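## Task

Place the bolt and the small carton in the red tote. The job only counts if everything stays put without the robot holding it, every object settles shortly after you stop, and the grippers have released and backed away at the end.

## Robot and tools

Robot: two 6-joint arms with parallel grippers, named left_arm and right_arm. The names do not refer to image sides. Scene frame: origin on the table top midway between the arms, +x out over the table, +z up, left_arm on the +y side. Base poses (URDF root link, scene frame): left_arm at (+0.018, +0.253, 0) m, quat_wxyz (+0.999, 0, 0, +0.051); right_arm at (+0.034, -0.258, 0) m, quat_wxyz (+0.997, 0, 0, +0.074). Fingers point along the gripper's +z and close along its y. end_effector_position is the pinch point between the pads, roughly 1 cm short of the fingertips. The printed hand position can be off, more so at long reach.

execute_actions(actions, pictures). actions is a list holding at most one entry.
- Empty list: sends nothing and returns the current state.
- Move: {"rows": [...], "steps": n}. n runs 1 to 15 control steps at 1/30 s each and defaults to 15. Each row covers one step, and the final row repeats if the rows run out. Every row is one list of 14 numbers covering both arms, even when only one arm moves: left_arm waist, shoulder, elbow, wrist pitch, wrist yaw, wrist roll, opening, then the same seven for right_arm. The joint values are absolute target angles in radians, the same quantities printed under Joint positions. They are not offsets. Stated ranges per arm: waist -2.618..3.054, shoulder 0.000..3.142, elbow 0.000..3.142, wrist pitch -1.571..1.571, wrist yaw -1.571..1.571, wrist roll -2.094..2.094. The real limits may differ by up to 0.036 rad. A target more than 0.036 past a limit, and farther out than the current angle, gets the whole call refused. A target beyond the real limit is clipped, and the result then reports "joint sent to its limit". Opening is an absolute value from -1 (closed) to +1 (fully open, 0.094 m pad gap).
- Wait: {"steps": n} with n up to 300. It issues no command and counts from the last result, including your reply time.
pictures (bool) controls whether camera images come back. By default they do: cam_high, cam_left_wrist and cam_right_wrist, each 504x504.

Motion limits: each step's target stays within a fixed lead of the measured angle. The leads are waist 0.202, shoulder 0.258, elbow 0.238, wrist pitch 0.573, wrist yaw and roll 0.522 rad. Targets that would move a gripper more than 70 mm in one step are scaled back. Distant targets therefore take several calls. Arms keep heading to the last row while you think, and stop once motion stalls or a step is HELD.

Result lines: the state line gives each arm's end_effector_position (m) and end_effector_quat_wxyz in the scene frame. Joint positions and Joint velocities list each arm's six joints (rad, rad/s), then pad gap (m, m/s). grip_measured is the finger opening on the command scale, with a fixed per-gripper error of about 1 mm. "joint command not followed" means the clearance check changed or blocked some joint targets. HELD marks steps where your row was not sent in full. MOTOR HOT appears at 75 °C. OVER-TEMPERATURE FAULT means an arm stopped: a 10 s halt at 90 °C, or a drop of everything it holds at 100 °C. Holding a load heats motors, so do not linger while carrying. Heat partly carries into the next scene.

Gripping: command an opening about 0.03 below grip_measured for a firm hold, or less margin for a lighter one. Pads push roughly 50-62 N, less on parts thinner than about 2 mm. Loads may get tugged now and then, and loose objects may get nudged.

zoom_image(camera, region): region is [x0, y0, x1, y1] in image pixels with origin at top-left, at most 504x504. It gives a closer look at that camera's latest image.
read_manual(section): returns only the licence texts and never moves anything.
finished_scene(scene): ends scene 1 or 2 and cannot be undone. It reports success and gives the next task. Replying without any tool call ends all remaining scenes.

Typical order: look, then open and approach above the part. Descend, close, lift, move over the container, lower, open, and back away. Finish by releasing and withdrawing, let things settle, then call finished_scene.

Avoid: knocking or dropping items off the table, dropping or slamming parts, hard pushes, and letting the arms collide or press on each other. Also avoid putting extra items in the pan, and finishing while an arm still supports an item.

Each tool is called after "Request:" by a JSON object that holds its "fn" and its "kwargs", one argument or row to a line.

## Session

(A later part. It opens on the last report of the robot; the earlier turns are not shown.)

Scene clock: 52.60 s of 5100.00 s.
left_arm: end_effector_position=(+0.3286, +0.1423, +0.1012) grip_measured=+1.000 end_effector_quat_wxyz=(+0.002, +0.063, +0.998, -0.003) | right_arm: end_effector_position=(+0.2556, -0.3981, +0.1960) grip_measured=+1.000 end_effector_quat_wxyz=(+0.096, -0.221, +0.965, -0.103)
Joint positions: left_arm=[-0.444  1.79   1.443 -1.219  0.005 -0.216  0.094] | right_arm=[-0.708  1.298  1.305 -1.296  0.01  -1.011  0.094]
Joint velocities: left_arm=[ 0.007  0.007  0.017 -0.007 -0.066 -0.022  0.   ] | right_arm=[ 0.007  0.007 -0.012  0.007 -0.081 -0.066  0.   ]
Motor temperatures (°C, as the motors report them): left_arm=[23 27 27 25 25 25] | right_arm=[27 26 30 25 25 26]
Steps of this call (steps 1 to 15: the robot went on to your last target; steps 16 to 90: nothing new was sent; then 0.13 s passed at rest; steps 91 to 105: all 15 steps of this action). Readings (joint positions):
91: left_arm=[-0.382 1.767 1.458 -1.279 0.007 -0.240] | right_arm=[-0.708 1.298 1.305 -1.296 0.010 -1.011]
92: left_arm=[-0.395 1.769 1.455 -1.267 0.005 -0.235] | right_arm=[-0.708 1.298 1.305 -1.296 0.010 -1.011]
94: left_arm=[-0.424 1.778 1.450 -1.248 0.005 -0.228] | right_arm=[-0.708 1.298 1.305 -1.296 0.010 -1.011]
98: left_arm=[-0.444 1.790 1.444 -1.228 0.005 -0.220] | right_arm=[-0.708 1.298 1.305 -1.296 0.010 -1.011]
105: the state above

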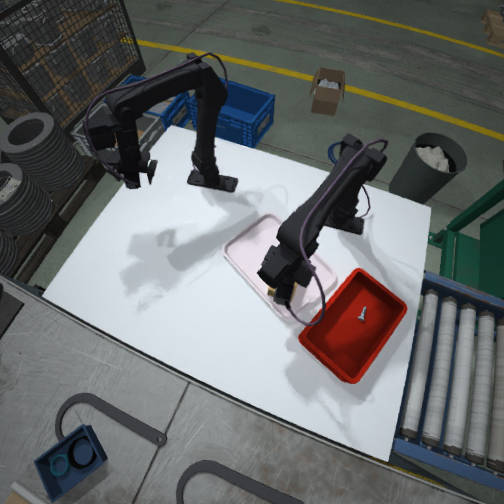

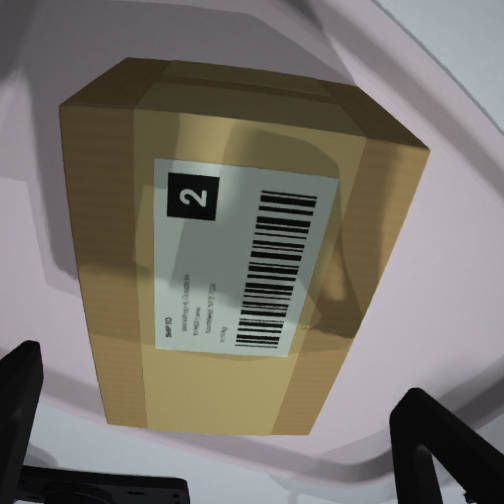

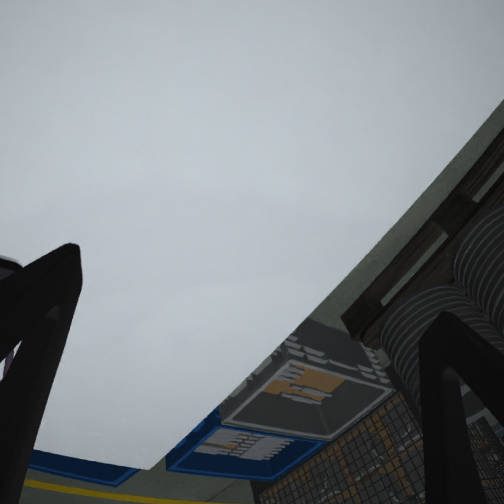

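Request:
{"fn": "execute_actions", "kwargs": {
  "actions": [
    {"rows":[[-0.43,1.825,1.29,-1.0,0,-0.23,1,-0.7,1.3,1.3,-1.301,0,-1.011,1]]}
  ]
}}

Request:
{"fn": "execute_actions", "kwargs": {
  "actions": [
    {"rows":[[-0.43,1.825,1.29,-1.0,0,-0.23,0.4,-0.7,1.3,1.3,-1.301,0,-1.011,1]],"steps":12}
  ]
}}

Scene clock: 56.73 s of 5100.00 s.
left_arm: end_effector_position=(+0.3253, +0.1435, +0.0442) grip_measured=+1.000 end_effector_quat_wxyz=(-0.009, +0.059, +0.998, +0.000) | right_arm: end_effector_position=(+0.2556, -0.3981, +0.1960) grip_measured=+1.000 end_effector_quat_wxyz=(+0.096, -0.221, +0.965, -0.103)
Joint positions: left_arm=[-0.444  1.843  1.279 -1.024  0.005 -0.224  0.094] | right_arm=[-0.708  1.298  1.305 -1.296  0.01  -1.011  0.094]
Joint velocities: left_arm=[ 0.027 -0.017 -0.002  0.051 -0.007  0.051  0.   ] | right_arm=[-0.007 -0.002  0.007  0.066 -0.066  0.022  0.   ]
Motor temperatures (°C, as the motors report them): left_arm=[23 27 27 25 25 25] | right_arm=[27 26 30 25 25 26]
Steps of this call (steps 1 to 15: the robot went on to your last target; steps 16 to 90: nothing new was sent; then 0.63 s passed at rest; steps 91 to 105: all 15 steps of this action). Readings (joint positions):
91: left_arm=[-0.444 1.788 1.418 -1.181 0.005 -0.217] | right_arm=[-0.708 1.298 1.305 -1.296 0.010 -1.011]
92: left_arm=[-0.444 1.787 1.383 -1.139 0.005 -0.218] | right_arm=[-0.708 1.298 1.305 -1.296 0.010 -1.011]
94: left_arm=[-0.444 1.808 1.321 -1.093 0.005 -0.221] | right_arm=[-0.708 1.298 1.305 -1.296 0.010 -1.011]
98: left_arm=[-0.444 1.843 1.279 -1.058 0.005 -0.223] | right_arm=[-0.708 1.298 1.305 -1.296 0.010 -1.011]
105: the state above

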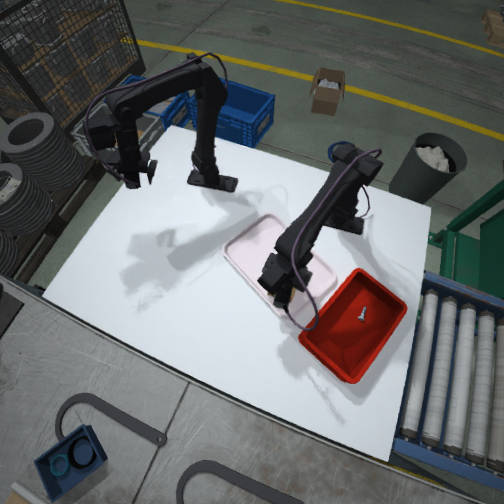

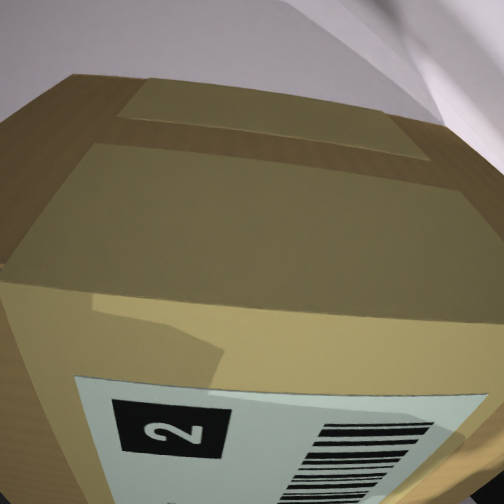

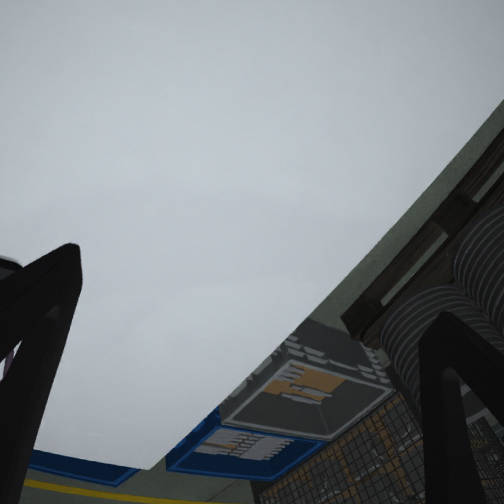

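Scene clock: 57.13 s of 5100.00 s.
left_arm: end_effector_position=(+0.3262, +0.1437, +0.0442) grip_measured=+0.719 end_effector_quat_wxyz=(-0.007, +0.058, +0.998, -0.000) | right_arm: end_effector_position=(+0.2556, -0.3981, +0.1960) grip_measured=+1.000 end_effector_quat_wxyz=(+0.096, -0.221, +0.965, -0.103)
Joint positions: left_arm=[-0.443  1.843  1.279 -1.02   0.005 -0.225  0.081] | right_arm=[-0.708  1.298  1.305 -1.296  0.01  -1.011  0.094]
Joint velocities: left_arm=[-0.017 -0.002 -0.017 -0.081  0.037 -0.051  0.   ] | right_arm=[-0.002  0.012  0.017 -0.037  0.007 -0.125  0.   ]
Motor temperatures (°C, as the motors report them): left_arm=[23 27 27 25 25 25] | right_arm=[27 26 30 25 25 26]
Steps of this call (steps 1 to 12: all 12 steps of this action). Readings (joint positions):
1: left_arm=[-0.444 1.843 1.279 -1.022 0.005 -0.224] | right_arm=[-0.708 1.298 1.305 -1.296 0.010 -1.011]
2: left_arm=[-0.444 1.843 1.279 -1.022 0.005 -0.224] | right_arm=[-0.708 1.298 1.305 -1.296 0.010 -1.011]
4: left_arm=[-0.443 1.843 1.279 -1.021 0.005 -0.225] | right_arm=[-0.708 1.298 1.305 -1.296 0.010 -1.011]
8: left_arm=[-0.443 1.843 1.279 -1.020 0.005 -0.225] | right_arm=[-0.708 1.298 1.305 -1.296 0.010 -1.011]
12: the state above

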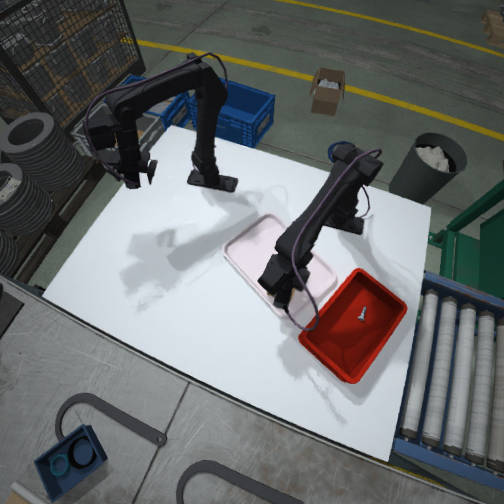

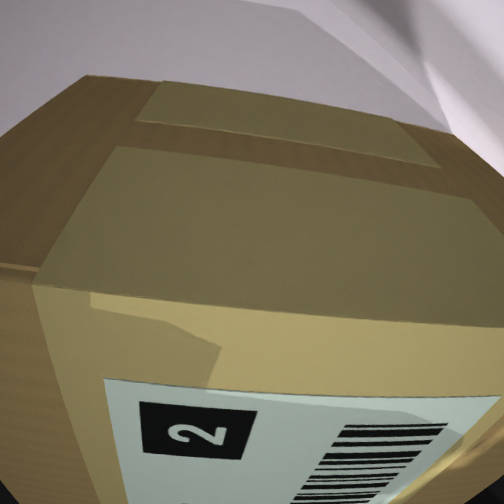

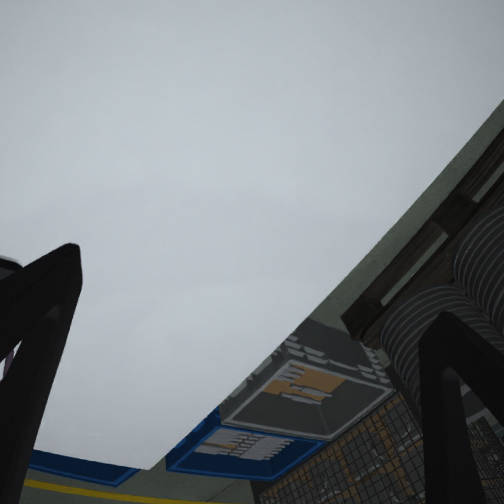

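Request:
{"fn": "execute_actions", "kwargs": {
  "actions": [
    {"rows":[[-0.44,1.7,1.76,-1.55,0,-0.23,0.66,-0.7,1.3,1.3,-1.301,0,-1.011,1]]}
  ],
  "pictures": false
}}

Request:
{"fn": "execute_actions", "kwargs": {
  "actions": [
    {"rows":[[0.17,2.03,2.15,-1.5,0,0.7,0.66,-0.7,1.3,1.3,-1.301,0,-1.011,1]]}
  ],
  "pictures": false
}}

Request:
{"fn": "execute_actions", "kwargs": {
  "actions": [
    {"steps":15}
  ]
}}

Scene clock: 68.37 s of 5100.00 s.
left_arm: end_effector_position=(+0.3258, +0.1439, +0.2087) grip_measured=+0.719 end_effector_quat_wxyz=(+0.062, +0.058, +0.996, -0.020) | right_arm: end_effector_position=(+0.2556, -0.3981, +0.1960) grip_measured=+1.000 end_effector_quat_wxyz=(+0.096, -0.221, +0.965, -0.103)
Joint positions: left_arm=[-0.443  1.695  1.755 -1.499  0.005 -0.225  0.081] | right_arm=[-0.708  1.298  1.305 -1.296  0.01  -1.011  0.094]
Joint velocities: left_arm=[-0.012  0.105 -0.012 -0.388 -0.022  0.066 -0.   ] | right_arm=[ 0.007  0.002 -0.002  0.007  0.022 -0.007  0.   ]
Motor temperatures (°C, as the motors report them): left_arm=[23 28 27 25 25 25] | right_arm=[27 26 30 25 25 26]
Steps of this call (steps 1 to 15: the robot went on to your last target; steps 16 to 90: nothing new was sent; then 7.73 s passed at rest; steps 91 to 105: all 15 steps of this action). Readings (joint positions):
91: left_arm=[-0.443 1.841 1.300 -1.063 0.005 -0.225] | right_arm=[-0.708 1.298 1.305 -1.296 0.010 -1.011]
92: left_arm=[-0.443 1.838 1.332 -1.128 0.005 -0.225] | right_arm=[-0.708 1.298 1.305 -1.296 0.010 -1.011]
94: left_arm=[-0.443 1.814 1.414 -1.238 0.005 -0.225] | right_arm=[-0.708 1.298 1.305 -1.296 0.010 -1.011]
98: left_arm=[-0.443 1.765 1.639 -1.388 0.005 -0.225] | right_arm=[-0.708 1.298 1.305 -1.296 0.010 -1.011]
105: the state above

Scene clock: 68.87 s of 5100.00 s.
left_arm: end_effector_position=(+0.4183, +0.3843, +0.1735) grip_measured=+0.720 end_effector_quat_wxyz=(+0.055, +0.149, +0.987, +0.033) | right_arm: end_effector_position=(+0.2556, -0.3981, +0.1960) grip_measured=+1.000 end_effector_quat_wxyz=(+0.096, -0.221, +0.965, -0.103)
Joint positions: left_arm=[ 0.209  2.072  2.112 -1.482 -0.011  0.612  0.081] | right_arm=[-0.708  1.298  1.305 -1.296  0.01  -1.011  0.094]
Joint velocities: left_arm=[ 0.466 -0.056  0.144 -0.051 -0.154  0.579 -0.001] | right_arm=[-0.007 -0.012  0.012 -0.022 -0.022 -0.007  0.   ]
Motor temperatures (°C, as the motors report them): left_arm=[23 28 27 25 25 25] | right_arm=[27 26 30 25 25 26]
Steps of this call (steps 1 to 15: all 15 steps of this action). Readings (joint positions):
1: left_arm=[-0.427 1.726 1.789 -1.532 0.013 -0.162] | right_arm=[-0.708 1.298 1.305 -1.296 0.010 -1.011]
2: left_arm=[-0.398 1.773 1.848 -1.552 0.020 -0.091] | right_arm=[-0.708 1.298 1.305 -1.296 0.010 -1.011]
4: left_arm=[-0.317 1.885 1.965 -1.543 0.021 0.048] | right_arm=[-0.708 1.298 1.305 -1.296 0.010 -1.011]
8: left_arm=[-0.120 2.040 2.085 -1.490 0.022 0.355] | right_arm=[-0.708 1.298 1.305 -1.296 0.010 -1.011]
15: the state above

Scene clock: 69.37 s of 5100.00 s.
left_arm: end_effector_position=(+0.4223, +0.3674, +0.1779) grip_measured=+0.720 end_effector_quat_wxyz=(+0.058, +0.208, +0.976, +0.034) | right_arm: end_effector_position=(+0.2556, -0.3981, +0.1960) grip_measured=+1.000 end_effector_quat_wxyz=(+0.096, -0.221, +0.965, -0.103)
Joint positions: left_arm=[ 0.17   2.065  2.119 -1.49  -0.007  0.692  0.081] | right_arm=[-0.708  1.298  1.305 -1.296  0.01  -1.011  0.094]
Joint velocities: left_arm=[ 0.007 -0.002 -0.017  0.066  0.051  0.007 -0.002] | right_arm=[-0.002  0.007  0.002 -0.066 -0.022 -0.007  0.   ]
Motor temperatures (°C, as the motors report them): left_arm=[23 28 27 25 25 25] | right_arm=[27 26 30 25 25 26]
Steps of this call (steps 1 to 15: the robot went on to your last target). Readings (joint positions):
1: left_arm=[0.219 2.070 2.116 -1.482 -0.016 0.627] | right_arm=[-0.708 1.298 1.305 -1.296 0.010 -1.011]
2: left_arm=[0.220 2.068 2.117 -1.483 -0.019 0.640] | right_arm=[-0.708 1.298 1.305 -1.296 0.010 -1.011]
4: left_arm=[0.204 2.065 2.119 -1.485 -0.018 0.660] | right_arm=[-0.708 1.298 1.305 -1.296 0.010 -1.011]
8: left_arm=[0.172 2.065 2.119 -1.488 -0.010 0.681] | right_arm=[-0.708 1.298 1.305 -1.296 0.010 -1.011]
15: the state above

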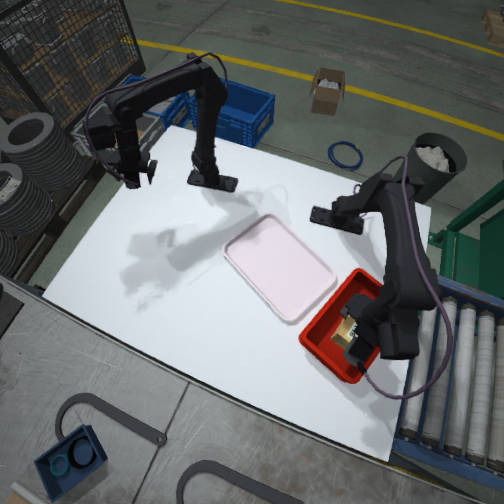

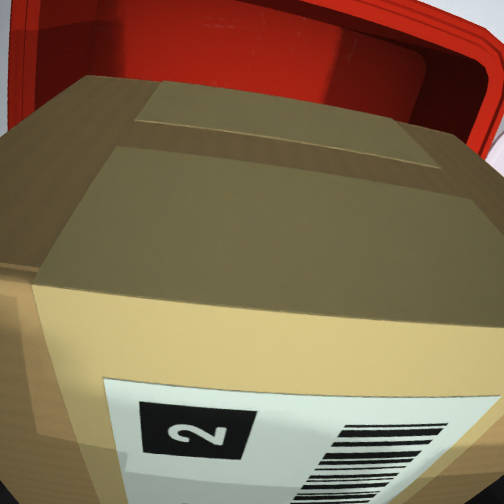

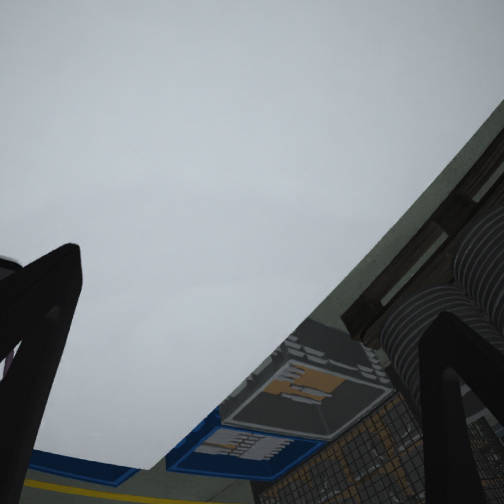

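Request:
{"fn": "execute_actions", "kwargs": {
  "actions": [
    {"rows":[[0.14,2.18,2.1,-1.4,0,0.68,0.66,-0.7,1.3,1.3,-1.301,0,-1.011,1]],"steps":12}
  ],
  "pictures": false
}}

Request:
{"fn": "execute_actions", "kwargs": {
  "actions": [
    {"rows":[[0.14,2.265,1.99,-1.27,0,0.68,0.66,-0.7,1.3,1.3,-1.301,0,-1.011,1]]}
  ]
}}

Scene clock: 73.33 s of 5100.00 s.
left_arm: end_effector_position=(+0.4382, +0.3612, +0.1070) grip_measured=+0.720 end_effector_quat_wxyz=(+0.005, +0.218, +0.976, +0.006) | right_arm: end_effector_position=(+0.2556, -0.3981, +0.1960) grip_measured=+1.000 end_effector_quat_wxyz=(+0.096, -0.221, +0.965, -0.103)
Joint positions: left_arm=[ 0.146  2.219  2.083 -1.421 -0.007  0.687  0.081] | right_arm=[-0.708  1.298  1.305 -1.296  0.01  -1.011  0.094]
Joint velocities: left_arm=[ 0.002 -0.085  0.012  0.007  0.007 -0.022  0.   ] | right_arm=[-0.002 -0.002  0.012 -0.051  0.037 -0.007  0.   ]
Motor temperatures (°C, as the motors report them): left_arm=[23 28 27 25 25 25] | right_arm=[27 26 30 25 25 26]
Steps of this call (steps 1 to 15: the robot went on to your last target; steps 16 to 90: nothing new was sent; then 0.57 s passed at rest; steps 91 to 102: all 12 steps of this action). Readings (joint positions):
91: left_arm=[0.168 2.076 2.118 -1.486 -0.007 0.694] | right_arm=[-0.708 1.298 1.305 -1.296 0.010 -1.011]
92: left_arm=[0.165 2.090 2.118 -1.475 -0.007 0.692] | right_arm=[-0.708 1.298 1.305 -1.296 0.010 -1.011]
94: left_arm=[0.157 2.137 2.117 -1.452 -0.007 0.690] | right_arm=[-0.708 1.298 1.305 -1.296 0.010 -1.011]
98: left_arm=[0.146 2.211 2.089 -1.423 -0.007 0.688] | right_arm=[-0.708 1.298 1.305 -1.296 0.010 -1.011]
102: the state above

Scene clock: 73.83 s of 5100.00 s.
left_arm: end_effector_position=(+0.4430, +0.3629, +0.0549) grip_measured=+0.706 end_effector_quat_wxyz=(-0.013, +0.216, +0.976, -0.001) | right_arm: end_effector_position=(+0.2556, -0.3981, +0.1960) grip_measured=+1.000 end_effector_quat_wxyz=(+0.096, -0.221, +0.965, -0.103)
Joint positions: left_arm=[ 0.146  2.285  1.986 -1.296 -0.01   0.682  0.08 ] | right_arm=[-0.708  1.298  1.305 -1.296  0.01  -1.011  0.094]
Joint velocities: left_arm=[ 0.002 -0.012 -0.012 -0.007 -0.037 -0.037  0.   ] | right_arm=[-0.002 -0.002 -0.002 -0.066  0.037  0.081  0.   ]
Motor temperatures (°C, as the motors report them): left_arm=[23 28 27 25 25 25] | right_arm=[27 26 30 25 25 26]
Steps of this call (steps 1 to 15: all 15 steps of this action). Readings (joint positions):
1: left_arm=[0.146 2.219 2.067 -1.401 -0.007 0.687] | right_arm=[-0.708 1.298 1.305 -1.296 0.010 -1.011]
2: left_arm=[0.146 2.219 2.050 -1.376 -0.007 0.687] | right_arm=[-0.708 1.298 1.305 -1.296 0.010 -1.011]
4: left_arm=[0.146 2.241 2.017 -1.339 -0.007 0.686] | right_arm=[-0.708 1.298 1.305 -1.296 0.010 -1.011]
8: left_arm=[0.146 2.285 1.986 -1.313 -0.010 0.683] | right_arm=[-0.708 1.298 1.305 -1.296 0.010 -1.011]
15: the state above

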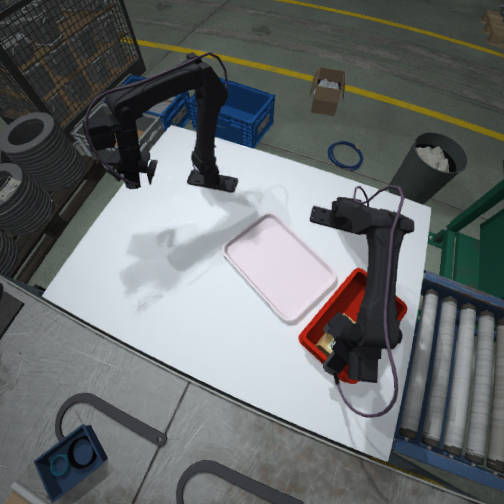

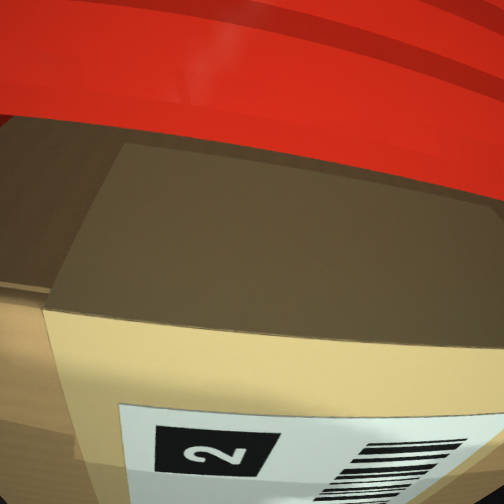

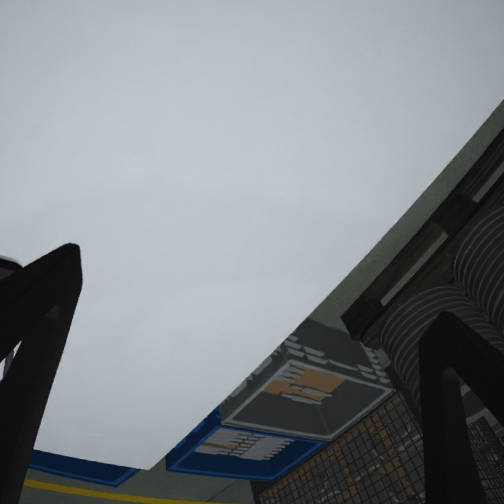

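Touching the far wall; ease back slightly, release and lift.

Request:
{"fn": "execute_actions", "kwargs": {
  "actions": [
    {"rows":[[0.165,2.265,1.96,-1.31,0,0.68,0.66,-0.7,1.3,1.3,-1.301,0,-1.011,1]],"steps":10}
  ],
  "pictures": false
}}

Request:
{"fn": "execute_actions", "kwargs": {
  "actions": [
    {"rows":[[0.165,2.265,1.96,-1.31,0,0.68,1,-0.7,1.3,1.3,-1.301,0,-1.011,1]],"steps":7}
  ],
  "pictures": false
}}

Request:
{"fn": "execute_actions", "kwargs": {
  "actions": [
    {"rows":[[0.165,2.03,2.1,-1.55,0,0.68,1,-0.7,1.3,1.3,-1.301,0,-1.011,1]]}
  ],
  "pictures": false
}}

Request:
{"fn": "execute_actions", "kwargs": {
  "actions": [
    {"rows":[[0.165,1.1,1.4,-1.5,0,0.68,1,-0.7,1.3,1.3,-1.301,0,-1.011,1]]}
  ],
  "pictures": false
}}

Request:
{"fn": "execute_actions", "kwargs": {
  "actions": [
    {"steps":20}
  ]
}}

Scene clock: 81.17 s of 5100.00 s.
left_arm: end_effector_position=(+0.4408, +0.3647, +0.0539) grip_measured=+0.706 end_effector_quat_wxyz=(-0.015, +0.213, +0.977, -0.002) | right_arm: end_effector_position=(+0.2556, -0.3981, +0.1960) grip_measured=+1.000 end_effector_quat_wxyz=(+0.096, -0.221, +0.965, -0.103)
Joint positions: left_arm=[ 0.151  2.284  1.981 -1.297 -0.01   0.682  0.08 ] | right_arm=[-0.708  1.298  1.305 -1.296  0.01  -1.011  0.094]
Joint velocities: left_arm=[-0.002 -0.012 -0.022  0.081 -0.037 -0.007  0.001] | right_arm=[-0.002  0.012 -0.002 -0.022  0.051 -0.022  0.   ]
Motor temperatures (°C, as the motors report them): left_arm=[23 30 27 25 25 25] | right_arm=[27 26 30 25 25 26]
Steps of this call (steps 1 to 15: the robot went on to your last target; steps 16 to 90: nothing new was sent; then 4.00 s passed at rest; steps 91 to 100: all 10 steps of this action). Readings (joint positions):
91: left_arm=[0.147 2.285 1.983 -1.295 -0.010 0.682] | right_arm=[-0.708 1.298 1.305 -1.296 0.010 -1.011]
92: left_arm=[0.147 2.285 1.981 -1.296 -0.010 0.682] | right_arm=[-0.708 1.298 1.305 -1.296 0.010 -1.011]
94: left_arm=[0.149 2.284 1.981 -1.296 -0.010 0.682] | right_arm=[-0.708 1.298 1.305 -1.296 0.010 -1.011]
98: left_arm=[0.150 2.284 1.981 -1.297 -0.010 0.682] | right_arm=[-0.708 1.298 1.305 -1.296 0.010 -1.011]
100: the state above

Scene clock: 81.40 s of 5100.00 s.
left_arm: end_effector_position=(+0.4386, +0.3642, +0.0518) grip_measured=+1.000 end_effector_quat_wxyz=(-0.018, +0.212, +0.977, -0.006) | right_arm: end_effector_position=(+0.2556, -0.3981, +0.1960) grip_measured=+1.000 end_effector_quat_wxyz=(+0.096, -0.221, +0.965, -0.103)
Joint positions: left_arm=[ 0.153  2.284  1.972 -1.296 -0.006  0.682  0.094] | right_arm=[-0.708  1.298  1.305 -1.296  0.01  -1.011  0.094]
Joint velocities: left_arm=[-0.007 -0.022 -0.007 -0.022 -0.022 -0.022  0.   ] | right_arm=[-0.002 -0.007  0.007  0.022 -0.037 -0.022  0.   ]
Motor temperatures (°C, as the motors report them): left_arm=[23 30 27 25 25 25] | right_arm=[27 26 30 25 25 26]
Steps of this call (steps 1 to 7: all 7 steps of this action). Readings (joint positions):
1: left_arm=[0.151 2.284 1.981 -1.297 -0.010 0.682] | right_arm=[-0.708 1.298 1.305 -1.296 0.010 -1.011]
2: left_arm=[0.151 2.284 1.978 -1.297 -0.010 0.682] | right_arm=[-0.708 1.298 1.305 -1.296 0.010 -1.011]
4: left_arm=[0.152 2.284 1.972 -1.296 -0.008 0.682] | right_arm=[-0.708 1.298 1.305 -1.296 0.010 -1.011]
7: the state above

Scene clock: 81.90 s of 5100.00 s.
left_arm: end_effector_position=(+0.4103, +0.3569, +0.1890) grip_measured=+1.000 end_effector_quat_wxyz=(+0.056, +0.212, +0.975, +0.032) | right_arm: end_effector_position=(+0.2556, -0.3981, +0.1960) grip_measured=+1.000 end_effector_quat_wxyz=(+0.096, -0.221, +0.965, -0.103)
Joint positions: left_arm=[ 0.153  2.018  2.096 -1.52  -0.006  0.682  0.094] | right_arm=[-0.708  1.298  1.305 -1.296  0.01  -1.011  0.094]
Joint velocities: left_arm=[ 0.017  0.134  0.007 -0.11  -0.022 -0.007  0.   ] | right_arm=[-0.007 -0.002 -0.007  0.007 -0.037 -0.037  0.   ]
Motor temperatures (°C, as the motors report them): left_arm=[23 30 27 25 25 25] | right_arm=[27 26 30 25 25 26]
Steps of this call (steps 1 to 15: all 15 steps of this action). Readings (joint positions):
1: left_arm=[0.153 2.276 1.975 -1.307 -0.006 0.682] | right_arm=[-0.708 1.298 1.305 -1.296 0.010 -1.011]
2: left_arm=[0.153 2.263 1.978 -1.328 -0.006 0.682] | right_arm=[-0.708 1.298 1.305 -1.296 0.010 -1.011]
4: left_arm=[0.153 2.220 1.991 -1.371 -0.006 0.682] | right_arm=[-0.708 1.298 1.305 -1.296 0.010 -1.011]
8: left_arm=[0.153 2.105 2.050 -1.450 -0.006 0.682] | right_arm=[-0.708 1.298 1.305 -1.296 0.010 -1.011]
15: the state above

Scene clock: 82.40 s of 5100.00 s.
left_arm: end_effector_position=(+0.2106, +0.3049, +0.2600) grip_measured=+1.000 end_effector_quat_wxyz=(+0.177, +0.207, +0.958, +0.093) | right_arm: end_effector_position=(+0.2556, -0.3981, +0.1960) grip_measured=+1.000 end_effector_quat_wxyz=(+0.096, -0.221, +0.965, -0.103)
Joint positions: left_arm=[ 0.153  1.064  1.409 -1.514 -0.006  0.682  0.094] | right_arm=[-0.708  1.298  1.305 -1.296  0.01  -1.011  0.094]
Joint velocities: left_arm=[-0.002 -0.022 -0.002  0.007 -0.022 -0.022  0.   ] | right_arm=[-0.007 -0.002 -0.017  0.081 -0.007  0.051  0.   ]
Motor temperatures (°C, as the motors report them): left_arm=[23 30 27 25 25 25] | right_arm=[27 26 30 25 25 26]
Steps of this call (steps 1 to 15: all 15 steps of this action). Readings (joint positions):
1: left_arm=[0.153 1.983 2.034 -1.484 -0.006 0.682] | right_arm=[-0.708 1.298 1.305 -1.296 0.010 -1.011]
2: left_arm=[0.153 1.923 1.934 -1.463 -0.006 0.682] | right_arm=[-0.708 1.298 1.305 -1.296 0.010 -1.011]
4: left_arm=[0.153 1.780 1.744 -1.468 -0.006 0.682] | right_arm=[-0.708 1.298 1.305 -1.296 0.010 -1.011]
8: left_arm=[0.153 1.442 1.432 -1.496 -0.006 0.682] | right_arm=[-0.708 1.298 1.305 -1.296 0.010 -1.011]
15: the state above

Scene clock: 83.07 s of 5100.00 s.
left_arm: end_effector_position=(+0.2147, +0.3059, +0.2545) grip_measured=+1.000 end_effector_quat_wxyz=(+0.163, +0.208, +0.961, +0.086) | right_arm: end_effector_position=(+0.2556, -0.3981, +0.1960) grip_measured=+1.000 end_effector_quat_wxyz=(+0.096, -0.221, +0.965, -0.103)
Joint positions: left_arm=[ 0.153  1.094  1.409 -1.514 -0.006  0.682  0.094] | right_arm=[-0.708  1.298  1.305 -1.296  0.01  -1.011  0.094]
Joint velocities: left_arm=[-0.017 -0.007  0.002  0.007 -0.022 -0.007  0.   ] | right_arm=[-0.017  0.002 -0.007  0.037 -0.007  0.007  0.   ]
Motor temperatures (°C, as the motors report them): left_arm=[23 29 27 25 25 25] | right_arm=[27 26 30 25 25 26]
Steps of this call (steps 1 to 20: the robot went on to your last target). Readings (joint positions):
1: left_arm=[0.153 1.066 1.409 -1.515 -0.006 0.682] | right_arm=[-0.708 1.298 1.305 -1.296 0.010 -1.011]
2: left_arm=[0.153 1.074 1.409 -1.515 -0.006 0.682] | right_arm=[-0.708 1.298 1.305 -1.296 0.010 -1.011]
4: left_arm=[0.153 1.088 1.409 -1.514 -0.006 0.682] | right_arm=[-0.708 1.298 1.305 -1.296 0.010 -1.011]
8: left_arm=[0.153 1.094 1.409 -1.514 -0.006 0.682] | right_arm=[-0.708 1.298 1.305 -1.296 0.010 -1.011]
20: the state above

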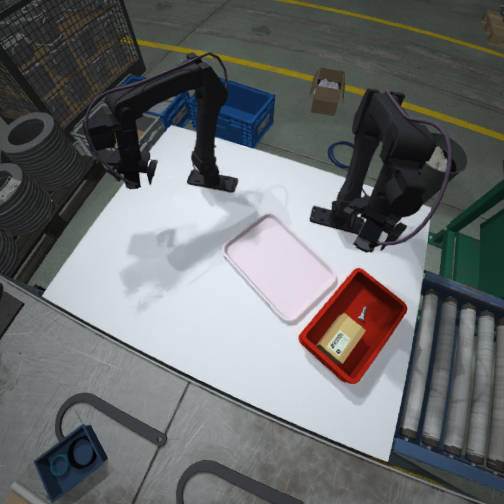

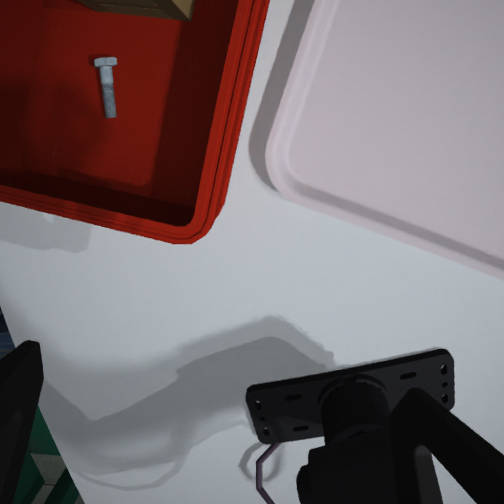

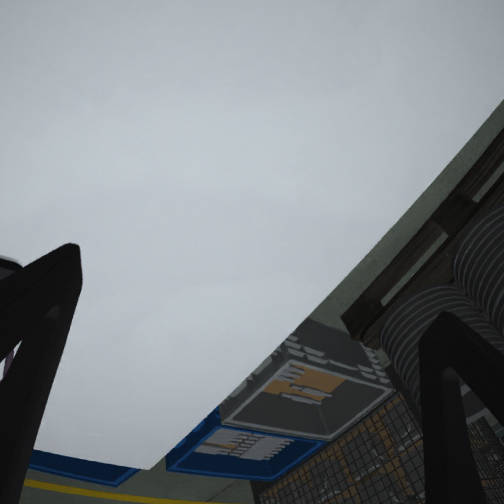

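Request:
{"fn": "finished_scene", "kwargs": {
  "scene": 2
}}

The scene is finished: the task was done.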